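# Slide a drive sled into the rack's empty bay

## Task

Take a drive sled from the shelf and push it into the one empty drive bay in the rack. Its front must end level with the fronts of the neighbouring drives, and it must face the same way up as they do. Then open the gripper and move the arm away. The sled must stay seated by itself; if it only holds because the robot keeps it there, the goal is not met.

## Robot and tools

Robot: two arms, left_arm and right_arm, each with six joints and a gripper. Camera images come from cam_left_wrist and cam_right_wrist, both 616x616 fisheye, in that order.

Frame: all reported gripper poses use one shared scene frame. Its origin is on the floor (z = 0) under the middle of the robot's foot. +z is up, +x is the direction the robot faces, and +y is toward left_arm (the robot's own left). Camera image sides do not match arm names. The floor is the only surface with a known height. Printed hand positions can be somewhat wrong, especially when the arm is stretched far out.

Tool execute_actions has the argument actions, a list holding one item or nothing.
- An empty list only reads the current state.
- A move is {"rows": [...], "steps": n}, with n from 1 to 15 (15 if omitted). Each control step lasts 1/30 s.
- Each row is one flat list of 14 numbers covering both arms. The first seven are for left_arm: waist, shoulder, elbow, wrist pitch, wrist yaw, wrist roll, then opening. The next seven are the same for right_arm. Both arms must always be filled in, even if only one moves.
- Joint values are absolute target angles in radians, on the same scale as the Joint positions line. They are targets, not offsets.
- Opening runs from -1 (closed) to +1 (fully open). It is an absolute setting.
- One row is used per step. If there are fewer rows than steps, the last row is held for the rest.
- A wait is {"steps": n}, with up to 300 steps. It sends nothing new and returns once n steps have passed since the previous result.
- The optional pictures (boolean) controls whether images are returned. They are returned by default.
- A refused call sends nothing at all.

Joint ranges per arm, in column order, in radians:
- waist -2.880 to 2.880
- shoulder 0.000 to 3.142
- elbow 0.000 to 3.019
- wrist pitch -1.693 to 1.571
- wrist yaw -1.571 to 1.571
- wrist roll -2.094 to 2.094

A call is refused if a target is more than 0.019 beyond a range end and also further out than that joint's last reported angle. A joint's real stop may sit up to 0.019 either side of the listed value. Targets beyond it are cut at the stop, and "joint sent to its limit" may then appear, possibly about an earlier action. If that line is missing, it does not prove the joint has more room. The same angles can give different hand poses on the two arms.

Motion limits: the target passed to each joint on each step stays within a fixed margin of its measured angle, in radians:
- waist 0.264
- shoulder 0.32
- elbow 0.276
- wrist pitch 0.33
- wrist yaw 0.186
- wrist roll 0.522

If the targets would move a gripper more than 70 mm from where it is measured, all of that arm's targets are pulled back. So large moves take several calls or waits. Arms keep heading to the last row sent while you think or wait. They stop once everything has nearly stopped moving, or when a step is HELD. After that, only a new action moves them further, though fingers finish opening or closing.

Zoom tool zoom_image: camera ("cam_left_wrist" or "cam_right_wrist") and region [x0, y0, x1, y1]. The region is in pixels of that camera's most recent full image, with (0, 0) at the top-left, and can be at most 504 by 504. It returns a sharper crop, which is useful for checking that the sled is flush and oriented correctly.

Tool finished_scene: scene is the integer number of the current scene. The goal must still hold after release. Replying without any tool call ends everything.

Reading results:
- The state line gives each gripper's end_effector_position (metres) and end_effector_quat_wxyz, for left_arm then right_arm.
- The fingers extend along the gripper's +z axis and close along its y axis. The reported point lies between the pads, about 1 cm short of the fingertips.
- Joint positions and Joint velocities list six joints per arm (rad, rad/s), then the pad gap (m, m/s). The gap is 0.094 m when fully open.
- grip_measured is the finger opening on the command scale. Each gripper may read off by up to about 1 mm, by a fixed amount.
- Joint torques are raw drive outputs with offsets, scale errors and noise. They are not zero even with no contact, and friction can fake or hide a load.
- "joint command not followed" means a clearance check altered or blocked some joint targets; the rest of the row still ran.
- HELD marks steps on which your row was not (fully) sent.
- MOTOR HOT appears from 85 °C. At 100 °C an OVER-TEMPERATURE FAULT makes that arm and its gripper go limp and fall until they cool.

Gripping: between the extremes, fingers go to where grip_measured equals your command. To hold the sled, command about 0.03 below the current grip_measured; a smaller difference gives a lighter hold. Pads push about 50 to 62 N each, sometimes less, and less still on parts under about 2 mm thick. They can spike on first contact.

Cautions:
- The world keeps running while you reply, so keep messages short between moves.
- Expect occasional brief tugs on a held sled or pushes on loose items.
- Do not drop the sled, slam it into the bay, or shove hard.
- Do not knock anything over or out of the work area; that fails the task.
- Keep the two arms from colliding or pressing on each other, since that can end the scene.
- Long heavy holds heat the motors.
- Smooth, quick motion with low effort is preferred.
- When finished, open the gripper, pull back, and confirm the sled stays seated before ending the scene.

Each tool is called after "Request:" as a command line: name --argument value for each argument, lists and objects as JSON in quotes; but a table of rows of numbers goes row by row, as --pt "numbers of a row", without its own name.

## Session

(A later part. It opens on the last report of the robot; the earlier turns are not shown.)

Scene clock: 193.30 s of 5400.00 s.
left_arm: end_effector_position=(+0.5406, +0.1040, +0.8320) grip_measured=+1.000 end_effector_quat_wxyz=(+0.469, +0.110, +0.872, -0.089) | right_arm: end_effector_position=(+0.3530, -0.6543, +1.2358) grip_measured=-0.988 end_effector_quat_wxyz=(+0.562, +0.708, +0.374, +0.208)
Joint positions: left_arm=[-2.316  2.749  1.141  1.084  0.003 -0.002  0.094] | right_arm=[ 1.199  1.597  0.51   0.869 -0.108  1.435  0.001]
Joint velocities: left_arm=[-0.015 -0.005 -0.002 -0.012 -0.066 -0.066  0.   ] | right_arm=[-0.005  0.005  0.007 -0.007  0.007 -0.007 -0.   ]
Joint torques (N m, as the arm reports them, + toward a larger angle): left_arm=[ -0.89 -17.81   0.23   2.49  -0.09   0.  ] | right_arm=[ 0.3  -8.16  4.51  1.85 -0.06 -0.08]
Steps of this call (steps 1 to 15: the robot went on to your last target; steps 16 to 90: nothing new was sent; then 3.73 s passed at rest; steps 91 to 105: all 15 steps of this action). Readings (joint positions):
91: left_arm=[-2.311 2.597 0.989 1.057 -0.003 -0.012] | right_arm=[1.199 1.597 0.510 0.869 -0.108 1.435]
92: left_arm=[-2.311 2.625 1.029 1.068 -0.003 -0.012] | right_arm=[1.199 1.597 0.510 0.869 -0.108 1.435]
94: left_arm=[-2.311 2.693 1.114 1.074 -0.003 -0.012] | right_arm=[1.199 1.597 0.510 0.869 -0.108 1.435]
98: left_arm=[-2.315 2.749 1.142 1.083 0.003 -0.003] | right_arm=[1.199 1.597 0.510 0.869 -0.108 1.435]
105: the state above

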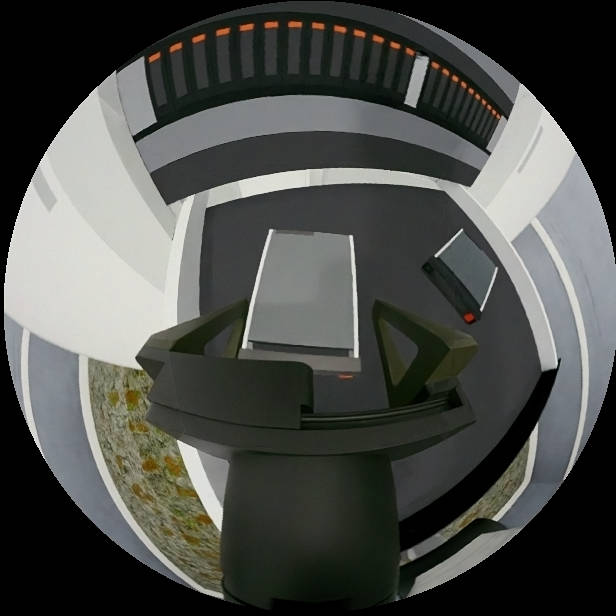

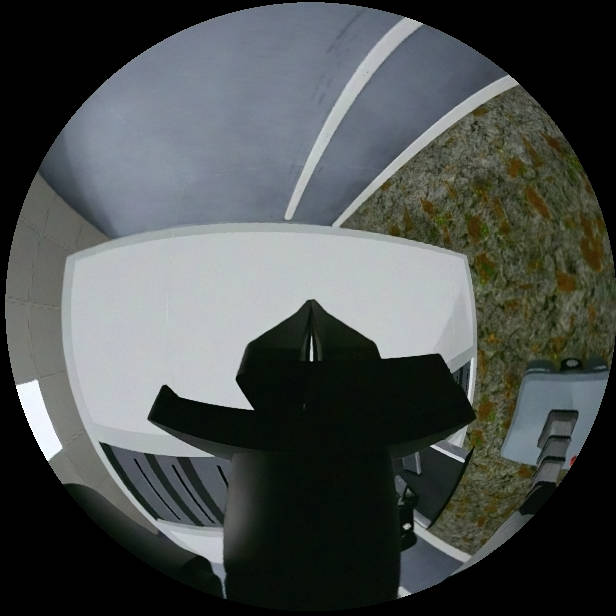

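Request:
execute_actions --actions '[{"rows":[[-2.298,2.745,1.133,1.093,0,0,1,1.2,1.6,0.5,0.87,-0.109,1.435,-1],[-2.298,2.745,1.133,1.093,0,0,1,1.2,1.6,0.5,0.87,-0.109,1.435,-1],[-2.298,2.745,1.133,1.093,0,0,1,1.2,1.6,0.5,0.87,-0.109,1.435,-1],[-2.298,2.745,1.133,1.093,0,0,1,1.2,1.6,0.5,0.87,-0.109,1.435,-1],[-2.298,2.745,1.133,1.093,0,0,1,1.2,1.6,0.5,0.87,-0.109,1.435,-1],[-2.298,2.77,1.17,1.085,0,0,1,1.2,1.6,0.5,0.87,-0.109,1.435,-1],[-2.298,2.77,1.17,1.085,0,0,1,1.2,1.6,0.5,0.87,-0.109,1.435,-1],[-2.298,2.8,1.205,1.077,0,0,1,1.2,1.6,0.5,0.87,-0.109,1.435,-1]]}]'

Scene clock: 203.17 s of 5400.00 s.
left_arm: end_effector_position=(+0.5608, +0.1025, +0.8309) grip_measured=+1.000 end_effector_quat_wxyz=(+0.485, +0.107, +0.863, -0.088) | right_arm: end_effector_position=(+0.3530, -0.6543, +1.2358) grip_measured=-0.988 end_effector_quat_wxyz=(+0.562, +0.708, +0.374, +0.208)
Joint positions: left_arm=[-2.309  2.77   1.198  1.085  0.     0.001  0.094] | right_arm=[ 1.199  1.597  0.51   0.869 -0.108  1.435  0.001]
Joint velocities: left_arm=[ 0.005 -0.005  0.002 -0.012 -0.007 -0.007  0.   ] | right_arm=[ 0.005 -0.005  0.002 -0.007 -0.007  0.007  0.   ]
Joint torques (N m, as the arm reports them, + toward a larger angle): left_arm=[ -0.21 -15.11   1.47   1.7   -0.01  -0.05] | right_arm=[ 0.22 -8.23  4.54  1.87 -0.07 -0.06]
Steps of this call (steps 1 to 15: the robot went on to your last target; steps 16 to 90: nothing new was sent; then 6.37 s passed at rest; steps 91 to 105: all 15 steps of this action). Readings (joint positions):
91: left_arm=[-2.315 2.749 1.141 1.084 0.003 -0.002] | right_arm=[1.199 1.597 0.510 0.869 -0.108 1.435]
92: left_arm=[-2.315 2.749 1.141 1.084 0.003 -0.002] | right_arm=[1.199 1.597 0.510 0.869 -0.108 1.435]
94: left_arm=[-2.315 2.749 1.141 1.084 0.003 -0.002] | right_arm=[1.199 1.597 0.510 0.869 -0.108 1.435]
98: left_arm=[-2.314 2.754 1.153 1.084 0.002 -0.002] | right_arm=[1.199 1.597 0.510 0.869 -0.108 1.435]
105: the state above

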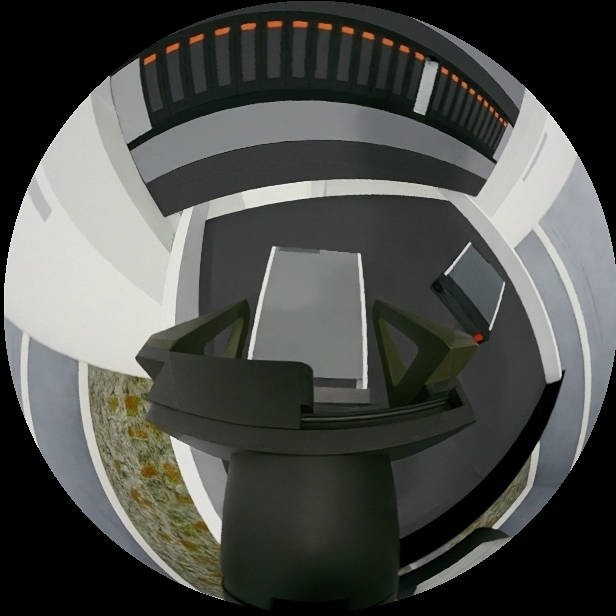

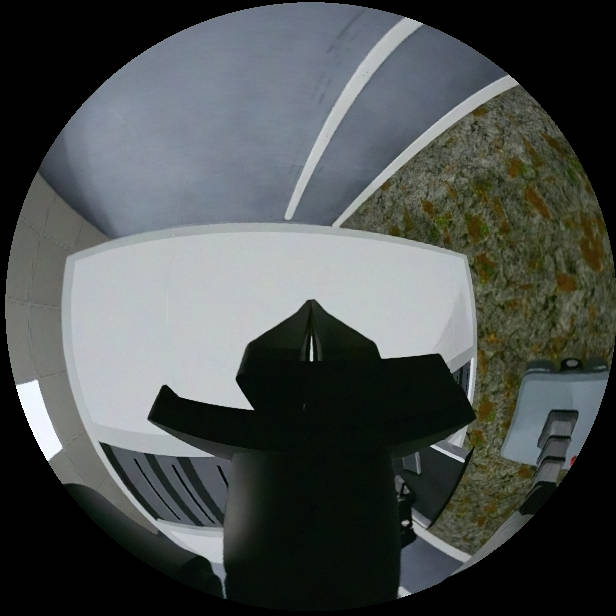

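Request:
execute_actions --actions '[{"rows":[[-2.305,2.755,1.19,1.085,0,0,0.3,1.2,1.6,0.5,0.87,-0.109,1.435,-1]]}]'

Scene clock: 207.60 s of 5400.00 s.
left_arm: end_effector_position=(+0.5608, +0.1026, +0.8312) grip_measured=+0.579 end_effector_quat_wxyz=(+0.485, +0.107, +0.863, -0.087) | right_arm: end_effector_position=(+0.3530, -0.6543, +1.2358) grip_measured=-0.988 end_effector_quat_wxyz=(+0.562, +0.708, +0.374, +0.208)
Joint positions: left_arm=[-2.309  2.769  1.197  1.085 -0.     0.001  0.074] | right_arm=[ 1.199  1.597  0.51   0.869 -0.108  1.435  0.001]
Joint velocities: left_arm=[-0.015 -0.005 -0.007  0.017 -0.022 -0.037 -0.   ] | right_arm=[ 0.005 -0.015 -0.007  0.022  0.037 -0.022 -0.   ]
Joint torques (N m, as the arm reports them, + toward a larger angle): left_arm=[ -0.64 -19.29   0.65   2.07   0.02  -0.04] | right_arm=[ 0.22 -8.    4.59  1.87 -0.07 -0.07]
Steps of this call (steps 1 to 15: the robot went on to your last target; steps 16 to 90: nothing new was sent; then 0.93 s passed at rest; steps 91 to 105: all 15 steps of this action). Readings (joint positions):
91: left_arm=[-2.309 2.769 1.198 1.085 -0.000 0.001] | right_arm=[1.199 1.597 0.510 0.869 -0.108 1.435]
92: left_arm=[-2.309 2.769 1.198 1.085 0.001 0.001] | right_arm=[1.199 1.597 0.510 0.869 -0.108 1.435]
94: left_arm=[-2.309 2.769 1.197 1.085 -0.000 0.001] | right_arm=[1.199 1.597 0.510 0.869 -0.108 1.435]
98: left_arm=[-2.309 2.769 1.197 1.085 -0.000 0.001] | right_arm=[1.199 1.597 0.510 0.869 -0.108 1.435]
105: the state above

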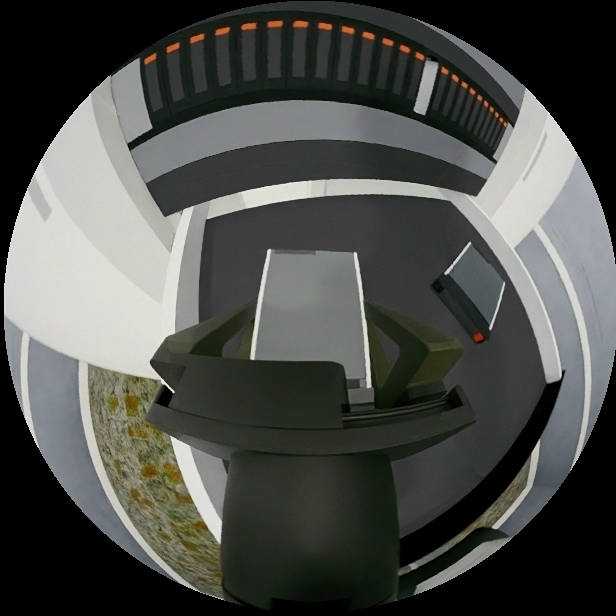

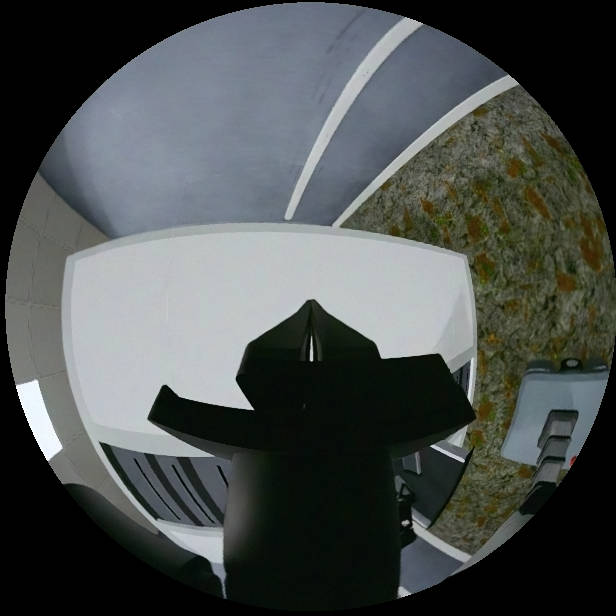

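Request:
execute_actions --actions '[{"rows":[[-2.31,2.6,1.1,1.15,0,0,0.5,1.2,1.6,0.5,0.87,-0.109,1.435,-1]]}]' --pictures false

Request:
execute_actions --actions '[{"rows":[[-2.39,2.523,1.075,1.52,0.19,-0.8,0.5,1.2,1.6,0.5,0.87,-0.109,1.435,-1]]}]' --pictures false

Request:
execute_actions --actions '[{"rows":[[-2.39,2.51,1.075,1.53,0.19,-1.571,0.5,1.2,1.6,0.5,0.87,-0.109,1.435,-1]]}]' --pictures false

Request:
execute_actions --actions '[{"rows":[[-2.39,2.51,1.075,1.53,0.19,-1.571,0.5,1.2,1.6,0.5,0.87,-0.109,1.435,-1]]}]'

Scene clock: 237.47 s of 5400.00 s.
left_arm: end_effector_position=(+0.5856, +0.1001, +0.9189) grip_measured=+0.579 end_effector_quat_wxyz=(+0.534, +0.102, +0.834, -0.093) | right_arm: end_effector_position=(+0.3530, -0.6543, +1.2358) grip_measured=-0.988 end_effector_quat_wxyz=(+0.562, +0.708, +0.374, +0.208)
Joint positions: left_arm=[-2.309  2.599  1.096  1.129 -0.     0.001  0.074] | right_arm=[ 1.199  1.597  0.51   0.869 -0.108  1.435  0.001]
Joint velocities: left_arm=[-0.005  0.044  0.002 -0.007  0.037 -0.022  0.001] | right_arm=[-0.005  0.005  0.002  0.012 -0.007 -0.037 -0.002]
Joint torques (N m, as the arm reports them, + toward a larger angle): left_arm=[ -1.07 -18.04   1.98   3.06   0.01  -0.04] | right_arm=[ 0.37 -8.15  4.58  1.9  -0.06 -0.08]
Steps of this call (steps 1 to 15: the robot went on to your last target; steps 16 to 90: nothing new was sent; then 26.37 s passed at rest; steps 91 to 105: all 15 steps of this action). Readings (joint positions):
91: left_arm=[-2.309 2.760 1.188 1.088 -0.000 0.001] | right_arm=[1.199 1.597 0.510 0.869 -0.108 1.435]
92: left_arm=[-2.309 2.743 1.162 1.091 -0.000 0.001] | right_arm=[1.199 1.597 0.510 0.869 -0.108 1.435]
94: left_arm=[-2.309 2.698 1.111 1.101 -0.000 0.001] | right_arm=[1.199 1.597 0.510 0.869 -0.108 1.435]
98: left_arm=[-2.309 2.628 1.092 1.120 -0.000 0.001] | right_arm=[1.199 1.597 0.510 0.869 -0.108 1.435]
105: the state above

Scene clock: 237.97 s of 5400.00 s.
left_arm: end_effector_position=(+0.5842, +0.0122, +1.0466) grip_measured=+0.579 end_effector_quat_wxyz=(-0.553, +0.085, -0.702, +0.440) | right_arm: end_effector_position=(+0.3530, -0.6543, +1.2358) grip_measured=-0.988 end_effector_quat_wxyz=(+0.562, +0.708, +0.374, +0.208)
Joint positions: left_arm=[-2.399  2.532  1.075  1.495  0.189 -0.738  0.074] | right_arm=[ 1.199  1.597  0.51   0.869 -0.108  1.435  0.001]
Joint velocities: left_arm=[ 0.015 -0.005 -0.007 -0.002 -0.081 -0.315 -0.   ] | right_arm=[-0.005 -0.015 -0.007 -0.002  0.022 -0.051 -0.001]
Joint torques (N m, as the arm reports them, + toward a larger angle): left_arm=[ -0.21 -18.75   1.81   3.27   0.07  -0.07] | right_arm=[ 0.16 -8.04  4.47  1.83 -0.06 -0.06]
Steps of this call (steps 1 to 15: all 15 steps of this action). Readings (joint positions):
1: left_arm=[-2.311 2.600 1.095 1.162 0.054 -0.051] | right_arm=[1.199 1.597 0.510 0.869 -0.108 1.435]
2: left_arm=[-2.313 2.601 1.087 1.220 0.102 -0.113] | right_arm=[1.199 1.597 0.510 0.869 -0.108 1.435]
4: left_arm=[-2.330 2.596 1.078 1.333 0.155 -0.250] | right_arm=[1.199 1.597 0.510 0.869 -0.108 1.435]
8: left_arm=[-2.378 2.566 1.075 1.468 0.187 -0.554] | right_arm=[1.199 1.597 0.510 0.869 -0.108 1.435]
15: the state above

Scene clock: 238.47 s of 5400.00 s.
left_arm: end_effector_position=(+0.5842, +0.0128, +1.0476) grip_measured=+0.579 end_effector_quat_wxyz=(+0.345, -0.346, +0.615, -0.619) | right_arm: end_effector_position=(+0.3530, -0.6543, +1.2358) grip_measured=-0.988 end_effector_quat_wxyz=(+0.562, +0.708, +0.374, +0.208)
Joint positions: left_arm=[-2.398  2.532  1.074  1.5    0.189 -1.522  0.074] | right_arm=[ 1.199  1.597  0.51   0.869 -0.108  1.435  0.001]
Joint velocities: left_arm=[-0.005 -0.015 -0.017 -0.007 -0.051 -0.168  0.001] | right_arm=[-0.024  0.005  0.002  0.012  0.007 -0.007  0.   ]
Joint torques (N m, as the arm reports them, + toward a larger angle): left_arm=[ -0.4  -20.16   1.93   3.43   0.05  -0.08] | right_arm=[ 0.36 -8.    4.55  1.84 -0.08 -0.06]
Steps of this call (steps 1 to 15: all 15 steps of this action). Readings (joint positions):
1: left_arm=[-2.399 2.532 1.074 1.496 0.189 -0.824] | right_arm=[1.199 1.597 0.510 0.869 -0.108 1.435]
2: left_arm=[-2.398 2.532 1.074 1.497 0.189 -0.924] | right_arm=[1.199 1.597 0.510 0.869 -0.108 1.435]
4: left_arm=[-2.398 2.532 1.074 1.500 0.189 -1.122] | right_arm=[1.199 1.597 0.510 0.869 -0.108 1.435]
8: left_arm=[-2.398 2.532 1.074 1.500 0.189 -1.381] | right_arm=[1.199 1.597 0.510 0.869 -0.108 1.435]
15: the state above

Scene clock: 238.97 s of 5400.00 s.
left_arm: end_effector_position=(+0.5842, +0.0128, +1.0476) grip_measured=+0.579 end_effector_quat_wxyz=(+0.334, -0.356, +0.609, -0.625) | right_arm: end_effector_position=(+0.3530, -0.6543, +1.2358) grip_measured=-0.988 end_effector_quat_wxyz=(+0.562, +0.708, +0.374, +0.208)
Joint positions: left_arm=[-2.398  2.532  1.074  1.5    0.189 -1.557  0.074] | right_arm=[ 1.199  1.597  0.51   0.869 -0.108  1.435  0.001]
Joint velocities: left_arm=[-0.005 -0.005 -0.007  0.002 -0.007 -0.007  0.001] | right_arm=[-0.005 -0.015 -0.007  0.017 -0.037  0.037 -0.001]
Joint torques (N m, as the arm reports them, + toward a larger angle): left_arm=[ -0.31 -19.68   1.99   3.46   0.04  -0.06] | right_arm=[ 0.4  -7.97  4.58  1.82 -0.08 -0.07]
Steps of this call (steps 1 to 15: all 15 steps of this action). Readings (joint positions):
1: left_arm=[-2.398 2.532 1.074 1.500 0.189 -1.529] | right_arm=[1.199 1.597 0.510 0.869 -0.108 1.435]
2: left_arm=[-2.398 2.532 1.074 1.500 0.189 -1.535] | right_arm=[1.199 1.597 0.510 0.869 -0.108 1.435]
4: left_arm=[-2.398 2.532 1.074 1.500 0.189 -1.543] | right_arm=[1.199 1.597 0.510 0.869 -0.108 1.435]
8: left_arm=[-2.398 2.532 1.074 1.500 0.189 -1.552] | right_arm=[1.199 1.597 0.510 0.869 -0.108 1.435]
15: the state above

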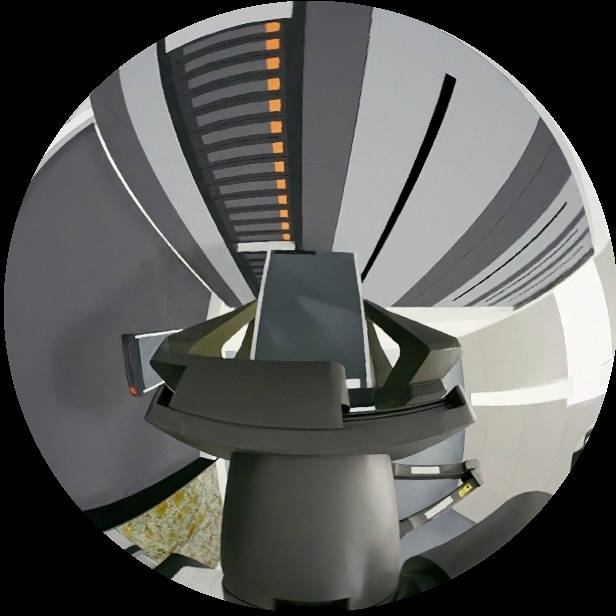

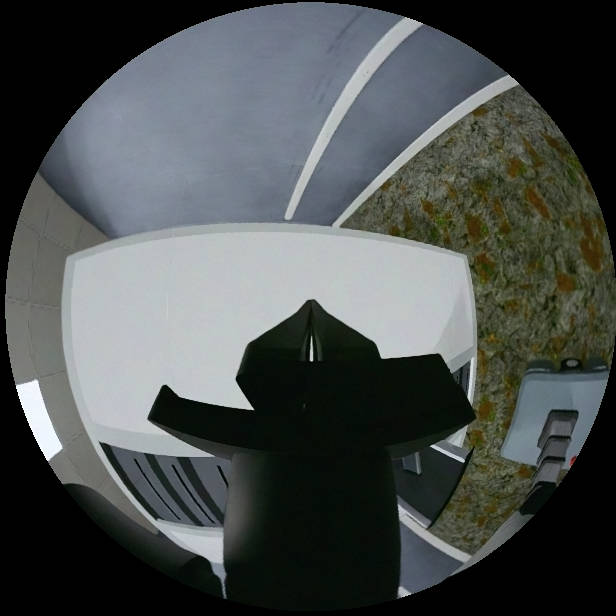

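Request:
execute_actions --actions '[{"rows":[[-2.44,2.59,1.15,1.535,0.135,-1.585,0.5,1.2,1.6,0.5,0.87,-0.109,1.435,-1],[-2.44,2.59,1.15,1.535,0.135,-1.585,0.5,1.2,1.6,0.5,0.87,-0.109,1.435,-1],[-2.44,2.59,1.15,1.535,0.135,-1.585,0.5,1.2,1.6,0.5,0.87,-0.109,1.435,-1],[-2.44,2.59,1.15,1.535,0.135,-1.585,0.5,1.2,1.6,0.5,0.87,-0.109,1.435,-1],[-2.488,2.667,1.225,1.54,0.08,-1.585,0.5,1.2,1.6,0.5,0.87,-0.109,1.435,-1]]}]' --pictures false

Request:
execute_actions --actions '[{"rows":[[-2.488,2.667,1.225,1.54,0.08,-1.585,0.5,1.2,1.6,0.5,0.87,-0.109,1.435,-1]],"steps":10}]'

Scene clock: 262.03 s of 5400.00 s.
left_arm: end_effector_position=(+0.5730, -0.0396, +0.9903) grip_measured=+0.579 end_effector_quat_wxyz=(+0.328, -0.365, +0.606, -0.626) | right_arm: end_effector_position=(+0.3530, -0.6543, +1.2358) grip_measured=-0.988 end_effector_quat_wxyz=(+0.562, +0.708, +0.374, +0.208)
Joint positions: left_arm=[-2.499  2.691  1.214  1.516  0.083 -1.572  0.074] | right_arm=[ 1.199  1.597  0.51   0.869 -0.108  1.435  0.001]
Joint velocities: left_arm=[ 0.005 -0.015 -0.007  0.002 -0.081 -0.007  0.   ] | right_arm=[ 0.005  0.005 -0.002 -0.007  0.037 -0.007 -0.   ]
Joint torques (N m, as the arm reports them, + toward a larger angle): left_arm=[ -0.42 -20.59   2.64   3.31  -0.11  -0.08] | right_arm=[ 0.45 -8.14  4.45  1.89 -0.05 -0.06]
Steps of this call (steps 1 to 15: the robot went on to your last target; steps 16 to 90: nothing new was sent; then 19.57 s passed at rest; steps 91 to 105: all 15 steps of this action). Readings (joint positions):
91: left_arm=[-2.402 2.537 1.080 1.503 0.162 -1.560] | right_arm=[1.199 1.597 0.510 0.869 -0.108 1.435]
92: left_arm=[-2.405 2.546 1.095 1.508 0.145 -1.562] | right_arm=[1.199 1.597 0.510 0.869 -0.108 1.435]
94: left_arm=[-2.415 2.570 1.125 1.509 0.138 -1.566] | right_arm=[1.199 1.597 0.510 0.869 -0.108 1.435]
98: left_arm=[-2.458 2.648 1.206 1.516 0.083 -1.569] | right_arm=[1.199 1.597 0.510 0.869 -0.108 1.435]
105: the state above

Scene clock: 262.37 s of 5400.00 s.
left_arm: end_effector_position=(+0.5742, -0.0375, +0.9904) grip_measured=+0.579 end_effector_quat_wxyz=(+0.329, -0.366, +0.605, -0.626) | right_arm: end_effector_position=(+0.3530, -0.6543, +1.2358) grip_measured=-0.988 end_effector_quat_wxyz=(+0.562, +0.708, +0.374, +0.208)
Joint positions: left_arm=[-2.496  2.691  1.214  1.516  0.083 -1.572  0.074] | right_arm=[ 1.199  1.597  0.51   0.869 -0.108  1.435  0.001]
Joint velocities: left_arm=[-0.005 -0.015 -0.007  0.002  0.007 -0.007 -0.001] | right_arm=[-0.005 -0.005  0.002 -0.002 -0.051 -0.007 -0.001]
Joint torques (N m, as the arm reports them, + toward a larger angle): left_arm=[ -0.45 -21.18   2.66   3.23  -0.13  -0.07] | right_arm=[ 0.4  -8.06  4.53  1.87 -0.05 -0.05]
Steps of this call (steps 1 to 10: all 10 steps of this action). Readings (joint positions):
1: left_arm=[-2.498 2.691 1.214 1.516 0.083 -1.572] | right_arm=[1.199 1.597 0.510 0.869 -0.108 1.435]
2: left_arm=[-2.497 2.691 1.214 1.516 0.083 -1.572] | right_arm=[1.199 1.597 0.510 0.869 -0.108 1.435]
4: left_arm=[-2.496 2.691 1.214 1.516 0.083 -1.572] | right_arm=[1.199 1.597 0.510 0.869 -0.108 1.435]
8: left_arm=[-2.496 2.691 1.214 1.516 0.083 -1.572] | right_arm=[1.199 1.597 0.510 0.869 -0.108 1.435]
10: the state above

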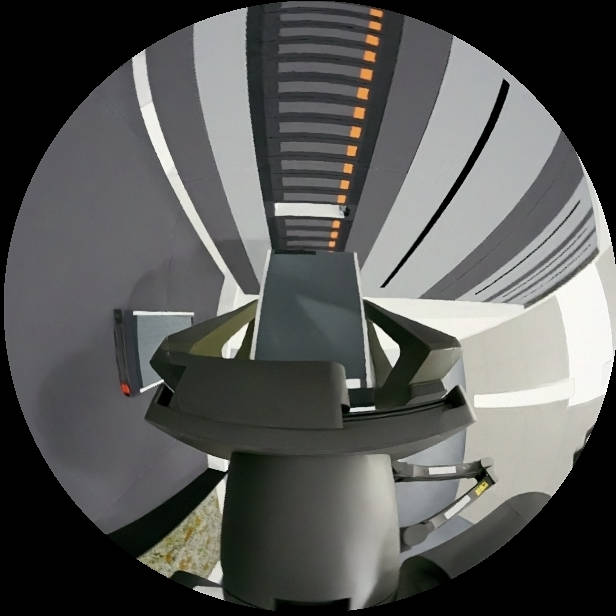

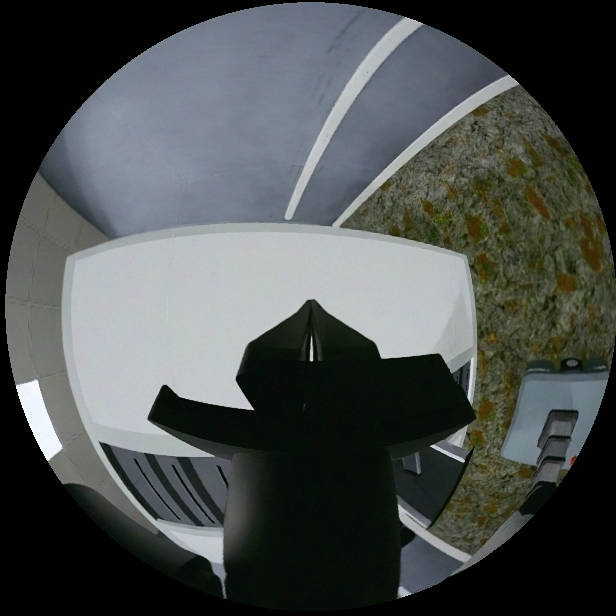

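Request:
execute_actions --actions '[{"rows":[[-2.466,2.67,1.28,1.485,0.102,-1.585,0.5,1.2,1.6,0.5,0.87,-0.109,1.435,-1],[-2.466,2.67,1.28,1.485,0.102,-1.585,0.5,1.2,1.6,0.5,0.87,-0.109,1.435,-1],[-2.466,2.67,1.28,1.485,0.102,-1.585,0.5,1.2,1.6,0.5,0.87,-0.109,1.435,-1],[-2.466,2.67,1.28,1.485,0.102,-1.585,0.5,1.2,1.6,0.5,0.87,-0.109,1.435,-1],[-2.466,2.67,1.28,1.485,0.102,-1.585,0.5,1.2,1.6,0.5,0.87,-0.109,1.435,-1],[-2.443,2.675,1.338,1.433,0.125,-1.585,0.5,1.2,1.6,0.5,0.87,-0.109,1.435,-1]]}]'

Scene clock: 277.13 s of 5400.00 s.
left_arm: end_effector_position=(+0.6243, -0.0262, +0.9998) grip_measured=+0.579 end_effector_quat_wxyz=(+0.341, -0.364, +0.594, -0.631) | right_arm: end_effector_position=(+0.3530, -0.6543, +1.2358) grip_measured=-0.988 end_effector_quat_wxyz=(+0.562, +0.708, +0.374, +0.208)
Joint positions: left_arm=[-2.442  2.692  1.321  1.44   0.121 -1.573  0.074] | right_arm=[ 1.199  1.597  0.51   0.869 -0.108  1.435  0.001]
Joint velocities: left_arm=[-0.015 -0.005  0.022 -0.046 -0.007  0.037 -0.   ] | right_arm=[-0.005 -0.005 -0.017  0.027  0.007 -0.051  0.001]
Joint torques (N m, as the arm reports them, + toward a larger angle): left_arm=[ -1.74 -21.19   3.67   1.94   0.21  -0.06] | right_arm=[ 0.27 -8.19  4.53  1.89 -0.06 -0.07]
Steps of this call (steps 1 to 15: the robot went on to your last target; steps 16 to 90: nothing new was sent; then 11.27 s passed at rest; steps 91 to 105: all 15 steps of this action). Readings (joint positions):
91: left_arm=[-2.494 2.691 1.217 1.511 0.091 -1.572] | right_arm=[1.199 1.597 0.510 0.869 -0.108 1.435]
92: left_arm=[-2.493 2.691 1.225 1.503 0.097 -1.572] | right_arm=[1.199 1.597 0.510 0.869 -0.108 1.435]
94: left_arm=[-2.486 2.691 1.243 1.494 0.099 -1.572] | right_arm=[1.199 1.597 0.510 0.869 -0.108 1.435]
98: left_arm=[-2.464 2.692 1.292 1.453 0.121 -1.573] | right_arm=[1.199 1.597 0.510 0.869 -0.108 1.435]
105: the state above

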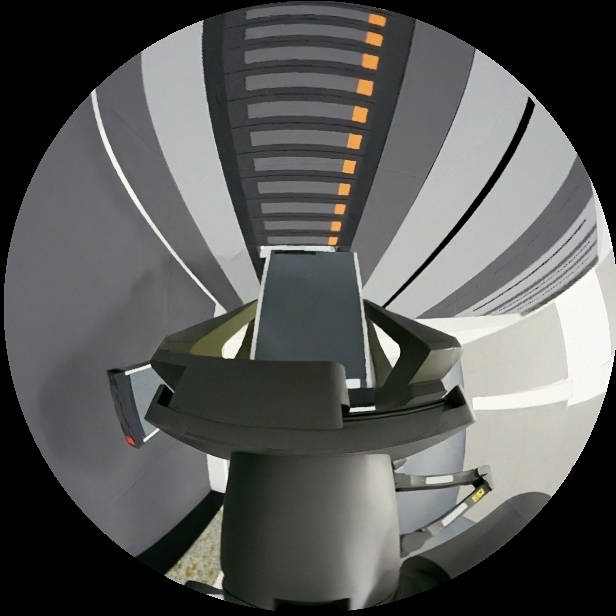

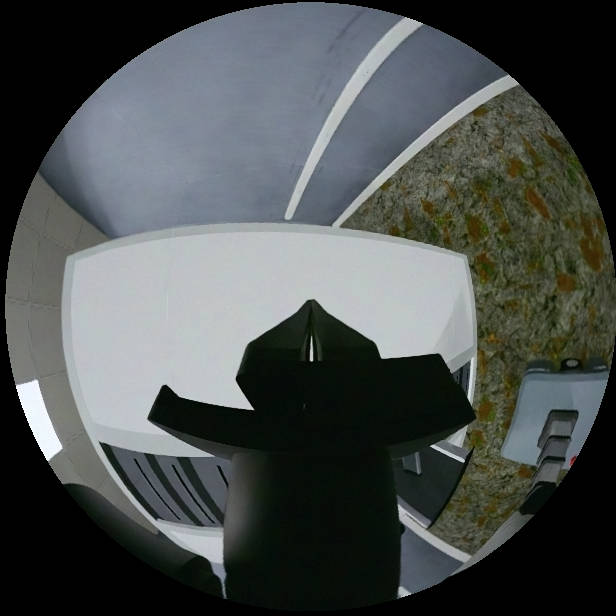

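Request:
execute_actions --actions '[{"rows":[[-2.474,2.69,1.338,1.42,0.104,-1.585,0.5,1.2,1.6,0.5,0.87,-0.109,1.435,-1]]}]'

Request:
zoom_image --camera "cam_left_wrist" --region '[220,160,400,320]'

Scene clock: 293.63 s of 5400.00 s.
left_arm: end_effector_position=(+0.6170, -0.0418, +0.9972) grip_measured=+0.579 end_effector_quat_wxyz=(+0.334, -0.363, +0.600, -0.630) | right_arm: end_effector_position=(+0.3530, -0.6543, +1.2358) grip_measured=-0.988 end_effector_quat_wxyz=(+0.562, +0.708, +0.374, +0.208)
Joint positions: left_arm=[-2.47   2.693  1.321  1.426  0.107 -1.573  0.074] | right_arm=[ 1.199  1.597  0.51   0.869 -0.108  1.435  0.001]
Joint velocities: left_arm=[ 0.005 -0.005  0.002  0.012 -0.022 -0.081 -0.   ] | right_arm=[-0.005 -0.024 -0.002 -0.002 -0.037  0.022 -0.   ]
Joint torques (N m, as the arm reports them, + toward a larger angle): left_arm=[ -1.54 -20.2    3.67   1.8   -0.13  -0.06] | right_arm=[ 0.42 -8.03  4.52  1.87 -0.06 -0.07]
Steps of this call (steps 1 to 15: the robot went on to your last target; steps 16 to 90: nothing new was sent; then 13.00 s passed at rest; steps 91 to 105: all 15 steps of this action). Readings (joint positions):
91: left_arm=[-2.444 2.692 1.321 1.436 0.114 -1.573] | right_arm=[1.199 1.597 0.510 0.869 -0.108 1.435]
92: left_arm=[-2.445 2.692 1.321 1.433 0.109 -1.573] | right_arm=[1.199 1.597 0.510 0.869 -0.108 1.435]
94: left_arm=[-2.451 2.693 1.321 1.428 0.107 -1.573] | right_arm=[1.199 1.597 0.510 0.869 -0.108 1.435]
98: left_arm=[-2.465 2.693 1.321 1.426 0.107 -1.573] | right_arm=[1.199 1.597 0.510 0.869 -0.108 1.435]
105: the state above

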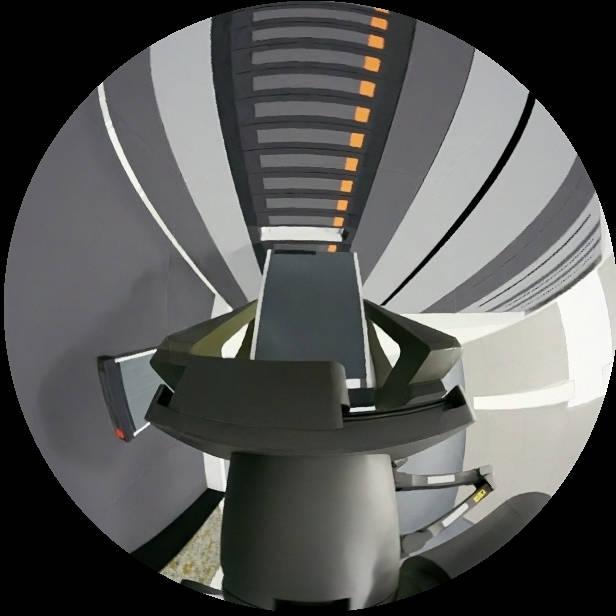

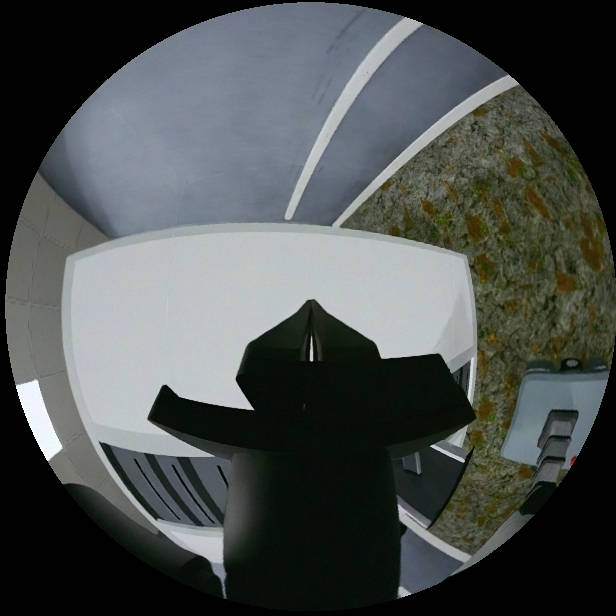

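Region (220, 160, 400, 320) of cam_left_wrist's 616x616 image, scaled by 2.800, with more detail than that image has.

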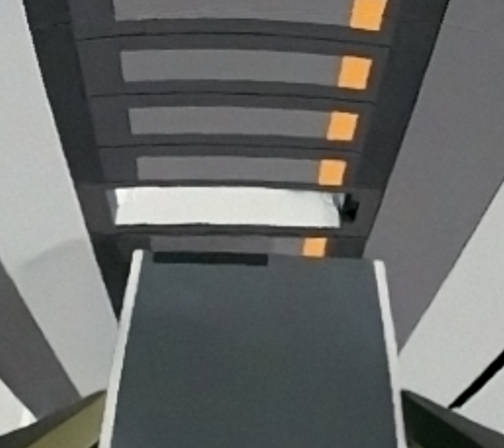

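Request:
execute_actions --actions '[{"rows":[[-2.474,2.712,1.36,1.42,0.104,-1.585,0.5,1.2,1.6,0.5,0.87,-0.109,1.435,-1],[-2.474,2.712,1.36,1.42,0.104,-1.585,0.5,1.2,1.6,0.5,0.87,-0.109,1.435,-1],[-2.474,2.712,1.36,1.42,0.104,-1.585,0.5,1.2,1.6,0.5,0.87,-0.109,1.435,-1],[-2.474,2.712,1.36,1.42,0.104,-1.585,0.5,1.2,1.6,0.5,0.87,-0.109,1.435,-1],[-2.46,2.712,1.39,1.39,0.12,-1.585,0.5,1.2,1.6,0.5,0.87,-0.109,1.435,-1],[-2.46,2.712,1.39,1.39,0.12,-1.585,0.5,1.2,1.6,0.5,0.87,-0.109,1.435,-1],[-2.46,2.712,1.39,1.39,0.12,-1.585,0.5,1.2,1.6,0.5,0.87,-0.109,1.435,-1],[-2.448,2.712,1.41,1.375,0.134,-1.585,0.5,1.2,1.6,0.5,0.87,-0.109,1.435,-1]]}]'

Request:
zoom_image --camera "cam_left_wrist" --region '[220,160,400,320]'

Scene clock: 309.67 s of 5400.00 s.
left_arm: end_effector_position=(+0.6320, -0.0432, +0.9855) grip_measured=+0.579 end_effector_quat_wxyz=(+0.328, -0.362, +0.605, -0.628) | right_arm: end_effector_position=(+0.3530, -0.6543, +1.2358) grip_measured=-0.988 end_effector_quat_wxyz=(+0.562, +0.708, +0.374, +0.208)
Joint positions: left_arm=[-2.456  2.72   1.381  1.382  0.13  -1.573  0.074] | right_arm=[ 1.199  1.597  0.51   0.869 -0.108  1.435  0.001]
Joint velocities: left_arm=[ 0.044 -0.015  0.002  0.007 -0.022 -0.037  0.   ] | right_arm=[-0.005  0.005  0.007 -0.012 -0.007 -0.022  0.   ]
Joint torques (N m, as the arm reports them, + toward a larger angle): left_arm=[ -0.72 -21.34   4.65   1.81   0.16  -0.07] | right_arm=[ 0.12 -8.1   4.53  1.89 -0.06 -0.08]
Steps of this call (steps 1 to 15: the robot went on to your last target; steps 16 to 90: nothing new was sent; then 12.53 s passed at rest; steps 91 to 105: all 15 steps of this action). Readings (joint positions):
91: left_arm=[-2.470 2.694 1.322 1.426 0.107 -1.573] | right_arm=[1.199 1.597 0.510 0.869 -0.108 1.435]
92: left_arm=[-2.470 2.696 1.326 1.426 0.107 -1.573] | right_arm=[1.199 1.597 0.510 0.869 -0.108 1.435]
94: left_arm=[-2.470 2.703 1.331 1.426 0.107 -1.573] | right_arm=[1.199 1.597 0.510 0.869 -0.108 1.435]
98: left_arm=[-2.469 2.716 1.356 1.397 0.124 -1.573] | right_arm=[1.199 1.597 0.510 0.869 -0.108 1.435]
105: the state above

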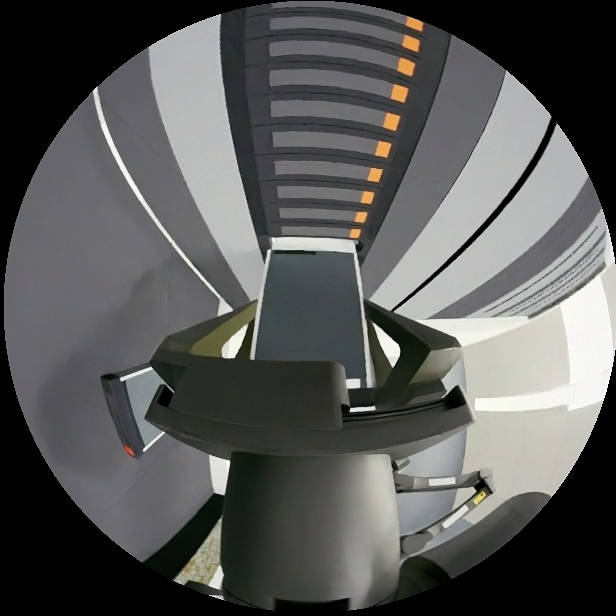

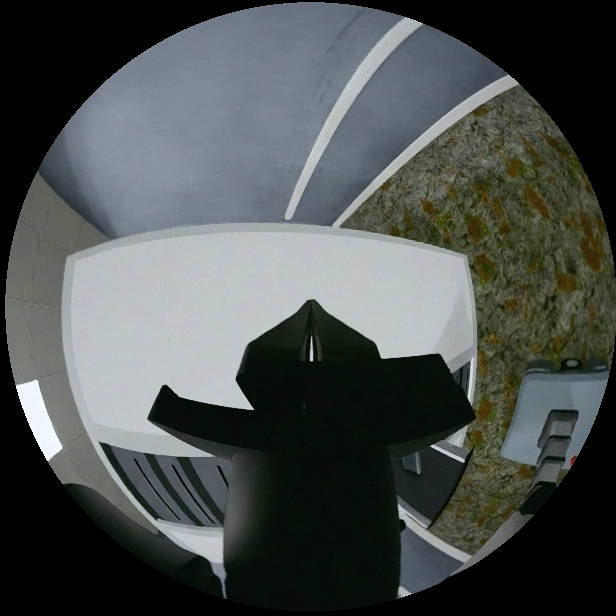

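Region (220, 160, 400, 320) of cam_left_wrist's 616x616 image, scaled by 2.800, with more detail than that image has.

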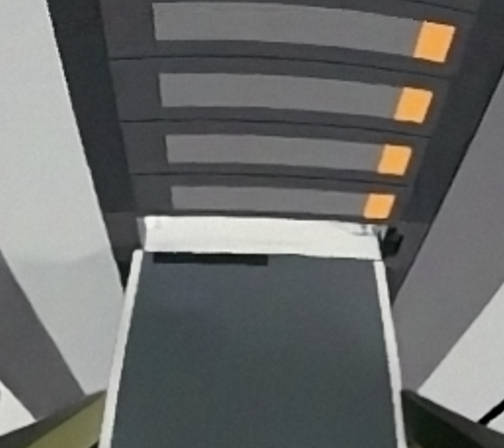

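Request:
execute_actions --actions '[{"rows":[[-2.438,2.714,1.435,1.35,0.144,-1.585,0.5,1.2,1.6,0.5,0.87,-0.109,1.435,-1],[-2.438,2.714,1.435,1.35,0.144,-1.585,0.5,1.2,1.6,0.5,0.87,-0.109,1.435,-1],[-2.438,2.714,1.435,1.35,0.144,-1.585,0.5,1.2,1.6,0.5,0.87,-0.109,1.435,-1],[-2.438,2.714,1.435,1.35,0.144,-1.585,0.5,1.2,1.6,0.5,0.87,-0.109,1.435,-1],[-2.438,2.714,1.435,1.35,0.144,-1.585,0.5,1.2,1.6,0.5,0.87,-0.109,1.435,-1],[-2.428,2.716,1.46,1.325,0.154,-1.585,0.5,1.2,1.6,0.5,0.87,-0.109,1.435,-1]]}]'

Request:
zoom_image --camera "cam_left_wrist" --region '[220,160,400,320]'

Scene clock: 317.87 s of 5400.00 s.
left_arm: end_effector_position=(+0.6418, -0.0445, +0.9815) grip_measured=+0.579 end_effector_quat_wxyz=(+0.318, -0.361, +0.614, -0.626) | right_arm: end_effector_position=(+0.3530, -0.6543, +1.2358) grip_measured=-0.988 end_effector_quat_wxyz=(+0.562, +0.708, +0.374, +0.208)
Joint positions: left_arm=[-2.446  2.723  1.41   1.335  0.159 -1.575  0.074] | right_arm=[ 1.199  1.597  0.51   0.869 -0.108  1.435  0.001]
Joint velocities: left_arm=[ 0.005 -0.005 -0.007  0.012 -0.007 -0.037 -0.   ] | right_arm=[-0.005  0.005  0.007 -0.002 -0.037 -0.051  0.   ]
Joint torques (N m, as the arm reports them, + toward a larger angle): left_arm=[  0.34 -21.23   6.21   1.69  -0.2   -0.03] | right_arm=[ 0.35 -8.14  4.54  1.84 -0.08 -0.07]
Steps of this call (steps 1 to 15: the robot went on to your last target; steps 16 to 90: nothing new was sent; then 4.70 s passed at rest; steps 91 to 105: all 15 steps of this action). Readings (joint positions):
91: left_arm=[-2.453 2.720 1.383 1.377 0.136 -1.573] | right_arm=[1.199 1.597 0.510 0.869 -0.108 1.435]
92: left_arm=[-2.453 2.721 1.387 1.369 0.139 -1.573] | right_arm=[1.199 1.597 0.510 0.869 -0.108 1.435]
94: left_arm=[-2.451 2.721 1.396 1.360 0.141 -1.573] | right_arm=[1.199 1.597 0.510 0.869 -0.108 1.435]
98: left_arm=[-2.446 2.721 1.409 1.343 0.158 -1.574] | right_arm=[1.199 1.597 0.510 0.869 -0.108 1.435]
105: the state above

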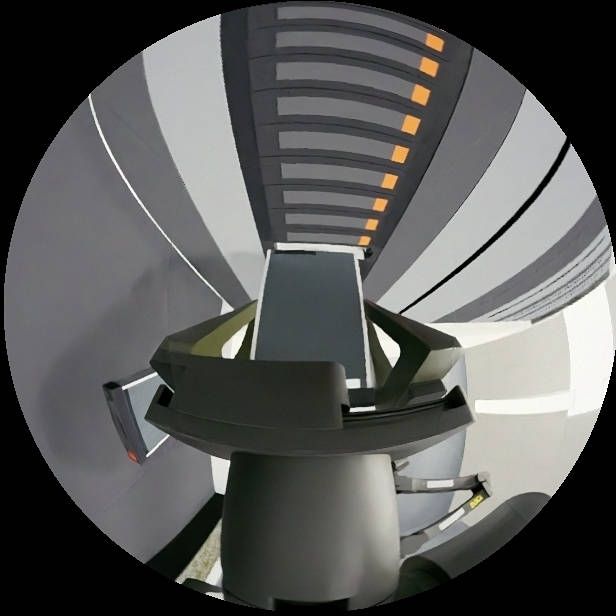

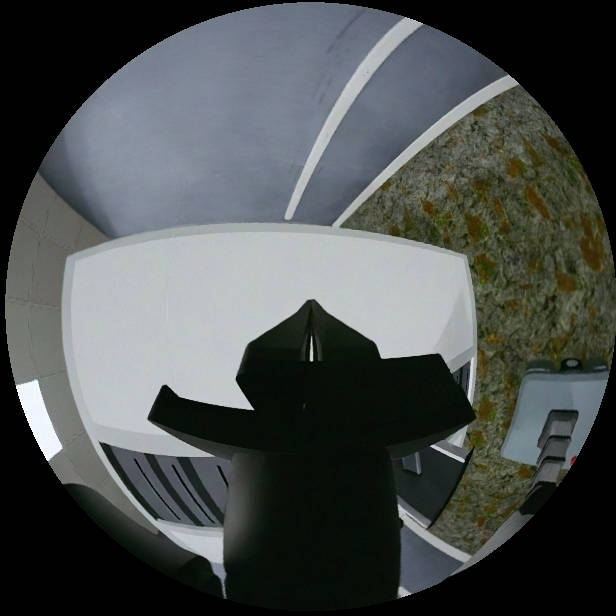

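Region (220, 160, 400, 320) of cam_left_wrist's 616x616 image, scaled by 2.800, with more detail than that image has.

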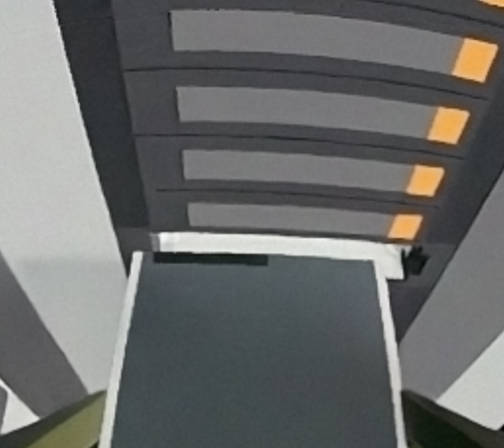

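Request:
execute_actions --actions '[{"rows":[[-2.446,2.705,1.39,1.385,0.146,-1.585,0.5,1.2,1.6,0.5,0.87,-0.109,1.435,-1],[-2.446,2.705,1.39,1.385,0.146,-1.585,0.5,1.2,1.6,0.5,0.87,-0.109,1.435,-1],[-2.446,2.705,1.39,1.385,0.146,-1.585,0.5,1.2,1.6,0.5,0.87,-0.109,1.435,-1],[-2.446,2.705,1.39,1.385,0.146,-1.585,0.5,1.2,1.6,0.5,0.87,-0.109,1.435,-1],[-2.446,2.705,1.39,1.385,0.146,-1.585,0.5,1.2,1.6,0.5,0.87,-0.109,1.435,-1],[-2.446,2.705,1.39,1.385,0.146,-1.585,0.5,1.2,1.6,0.5,0.87,-0.109,1.435,-1],[-2.436,2.705,1.39,1.385,0.146,-1.585,0.5,1.2,1.6,0.5,0.87,-0.109,1.435,-1]]}]'

Request:
zoom_image --camera "cam_left_wrist" --region '[220,160,400,320]'

Scene clock: 329.13 s of 5400.00 s.
left_arm: end_effector_position=(+0.6356, -0.0395, +0.9794) grip_measured=+0.579 end_effector_quat_wxyz=(+0.321, -0.365, +0.612, -0.624) | right_arm: end_effector_position=(+0.3530, -0.6543, +1.2358) grip_measured=-0.988 end_effector_quat_wxyz=(+0.562, +0.708, +0.374, +0.208)
Joint positions: left_arm=[-2.445  2.723  1.389  1.355  0.149 -1.575  0.074] | right_arm=[ 1.199  1.597  0.51   0.869 -0.108  1.435  0.001]
Joint velocities: left_arm=[-0.005 -0.005 -0.002 -0.002 -0.037  0.081  0.   ] | right_arm=[-0.005  0.005  0.002 -0.012  0.022 -0.051  0.   ]
Joint torques (N m, as the arm reports them, + toward a larger angle): left_arm=[ -0.37 -22.39   2.93   3.49  -0.13  -0.04] | right_arm=[ 0.28 -8.19  4.52  1.83 -0.08 -0.07]
Steps of this call (steps 1 to 15: the robot went on to your last target; steps 16 to 90: nothing new was sent; then 7.77 s passed at rest; steps 91 to 105: all 15 steps of this action). Readings (joint positions):
91: left_arm=[-2.446 2.723 1.407 1.338 0.157 -1.575] | right_arm=[1.199 1.597 0.510 0.869 -0.108 1.435]
92: left_arm=[-2.446 2.723 1.402 1.346 0.152 -1.575] | right_arm=[1.199 1.597 0.510 0.869 -0.108 1.435]
94: left_arm=[-2.446 2.723 1.394 1.352 0.149 -1.575] | right_arm=[1.199 1.597 0.510 0.869 -0.108 1.435]
98: left_arm=[-2.445 2.723 1.389 1.354 0.149 -1.575] | right_arm=[1.199 1.597 0.510 0.869 -0.108 1.435]
105: the state above

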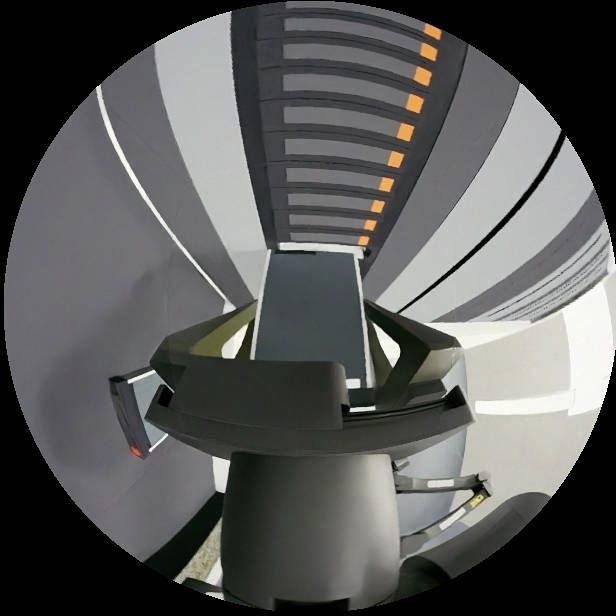

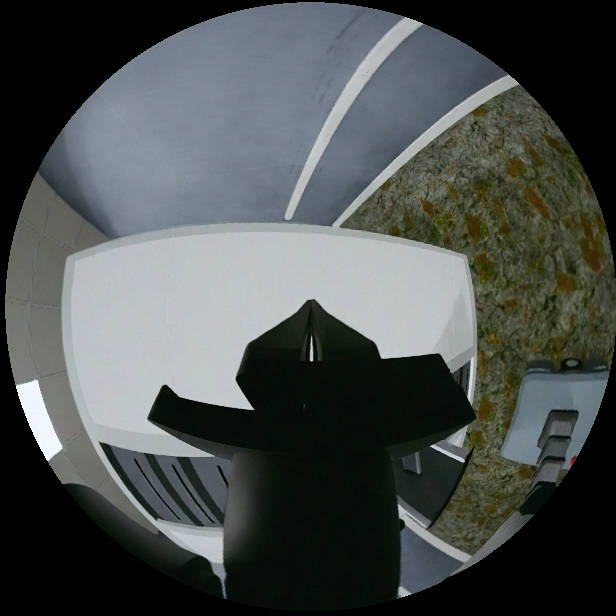

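Region (220, 160, 400, 320) of cam_left_wrist's 616x616 image, scaled by 2.800, with more detail than that image has.

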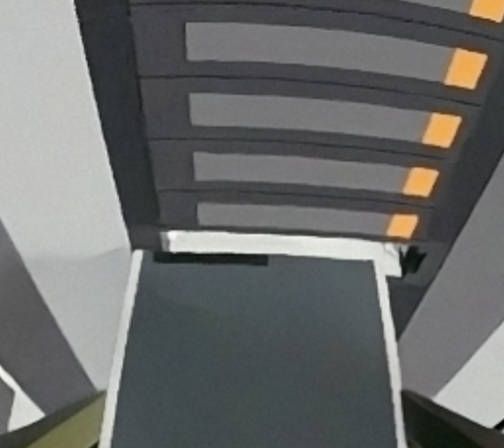

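Request:
execute_actions --actions '[{"rows":[[-2.436,2.688,1.39,1.415,0.146,-1.585,0.5,1.2,1.6,0.5,0.87,-0.109,1.435,-1]]}]'

Request:
zoom_image --camera "cam_left_wrist" --region '[220,160,400,320]'

Scene clock: 334.23 s of 5400.00 s.
left_arm: end_effector_position=(+0.6362, -0.0392, +0.9878) grip_measured=+0.579 end_effector_quat_wxyz=(+0.328, -0.359, +0.603, -0.632) | right_arm: end_effector_position=(+0.3530, -0.6543, +1.2358) grip_measured=-0.988 end_effector_quat_wxyz=(+0.562, +0.708, +0.374, +0.208)
Joint positions: left_arm=[-2.445  2.721  1.388  1.386  0.149 -1.575  0.074] | right_arm=[ 1.199  1.597  0.51   0.869 -0.108  1.435  0.001]
Joint velocities: left_arm=[ 0.005  0.015 -0.002 -0.002 -0.051  0.007 -0.   ] | right_arm=[-0.015  0.005 -0.017 -0.012 -0.022 -0.007  0.001]
Joint torques (N m, as the arm reports them, + toward a larger angle): left_arm=[ -0.5  -23.62   2.92   3.5   -0.14  -0.04] | right_arm=[ 0.32 -8.33  4.52  1.84 -0.05 -0.07]
Steps of this call (steps 1 to 15: the robot went on to your last target; steps 16 to 90: nothing new was sent; then 1.60 s passed at rest; steps 91 to 105: all 15 steps of this action). Readings (joint positions):
91: left_arm=[-2.445 2.723 1.389 1.361 0.149 -1.575] | right_arm=[1.199 1.597 0.510 0.869 -0.108 1.435]
92: left_arm=[-2.445 2.723 1.388 1.370 0.149 -1.575] | right_arm=[1.199 1.597 0.510 0.869 -0.108 1.435]
94: left_arm=[-2.445 2.722 1.388 1.381 0.149 -1.575] | right_arm=[1.199 1.597 0.510 0.869 -0.108 1.435]
98: left_arm=[-2.445 2.721 1.388 1.386 0.149 -1.575] | right_arm=[1.199 1.597 0.510 0.869 -0.108 1.435]
105: the state above

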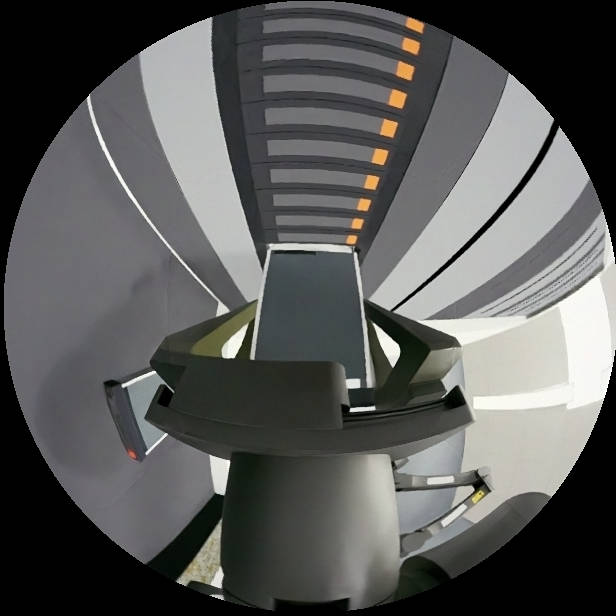

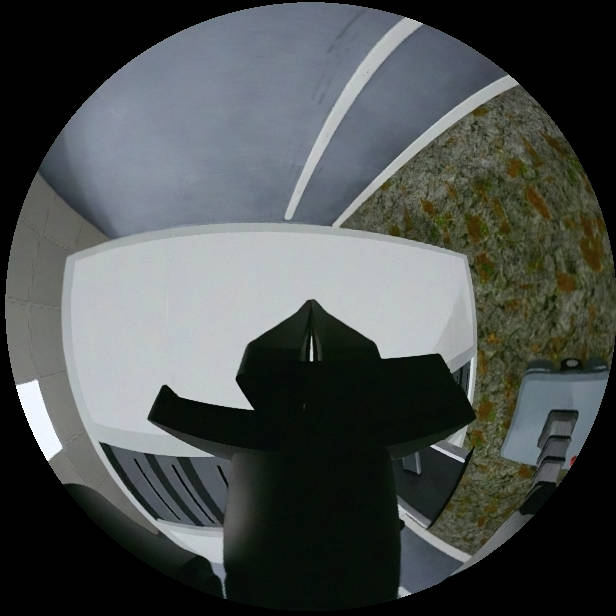

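Region (220, 160, 400, 320) of cam_left_wrist's 616x616 image, scaled by 2.800, with more detail than that image has.

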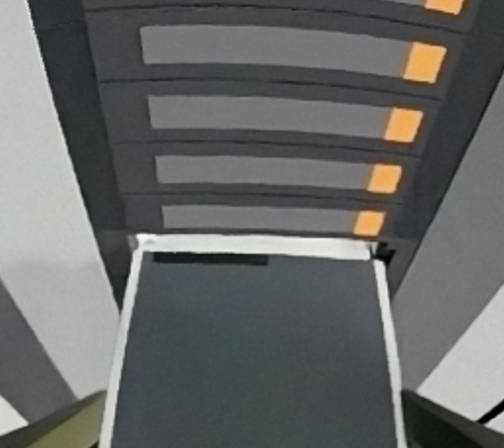

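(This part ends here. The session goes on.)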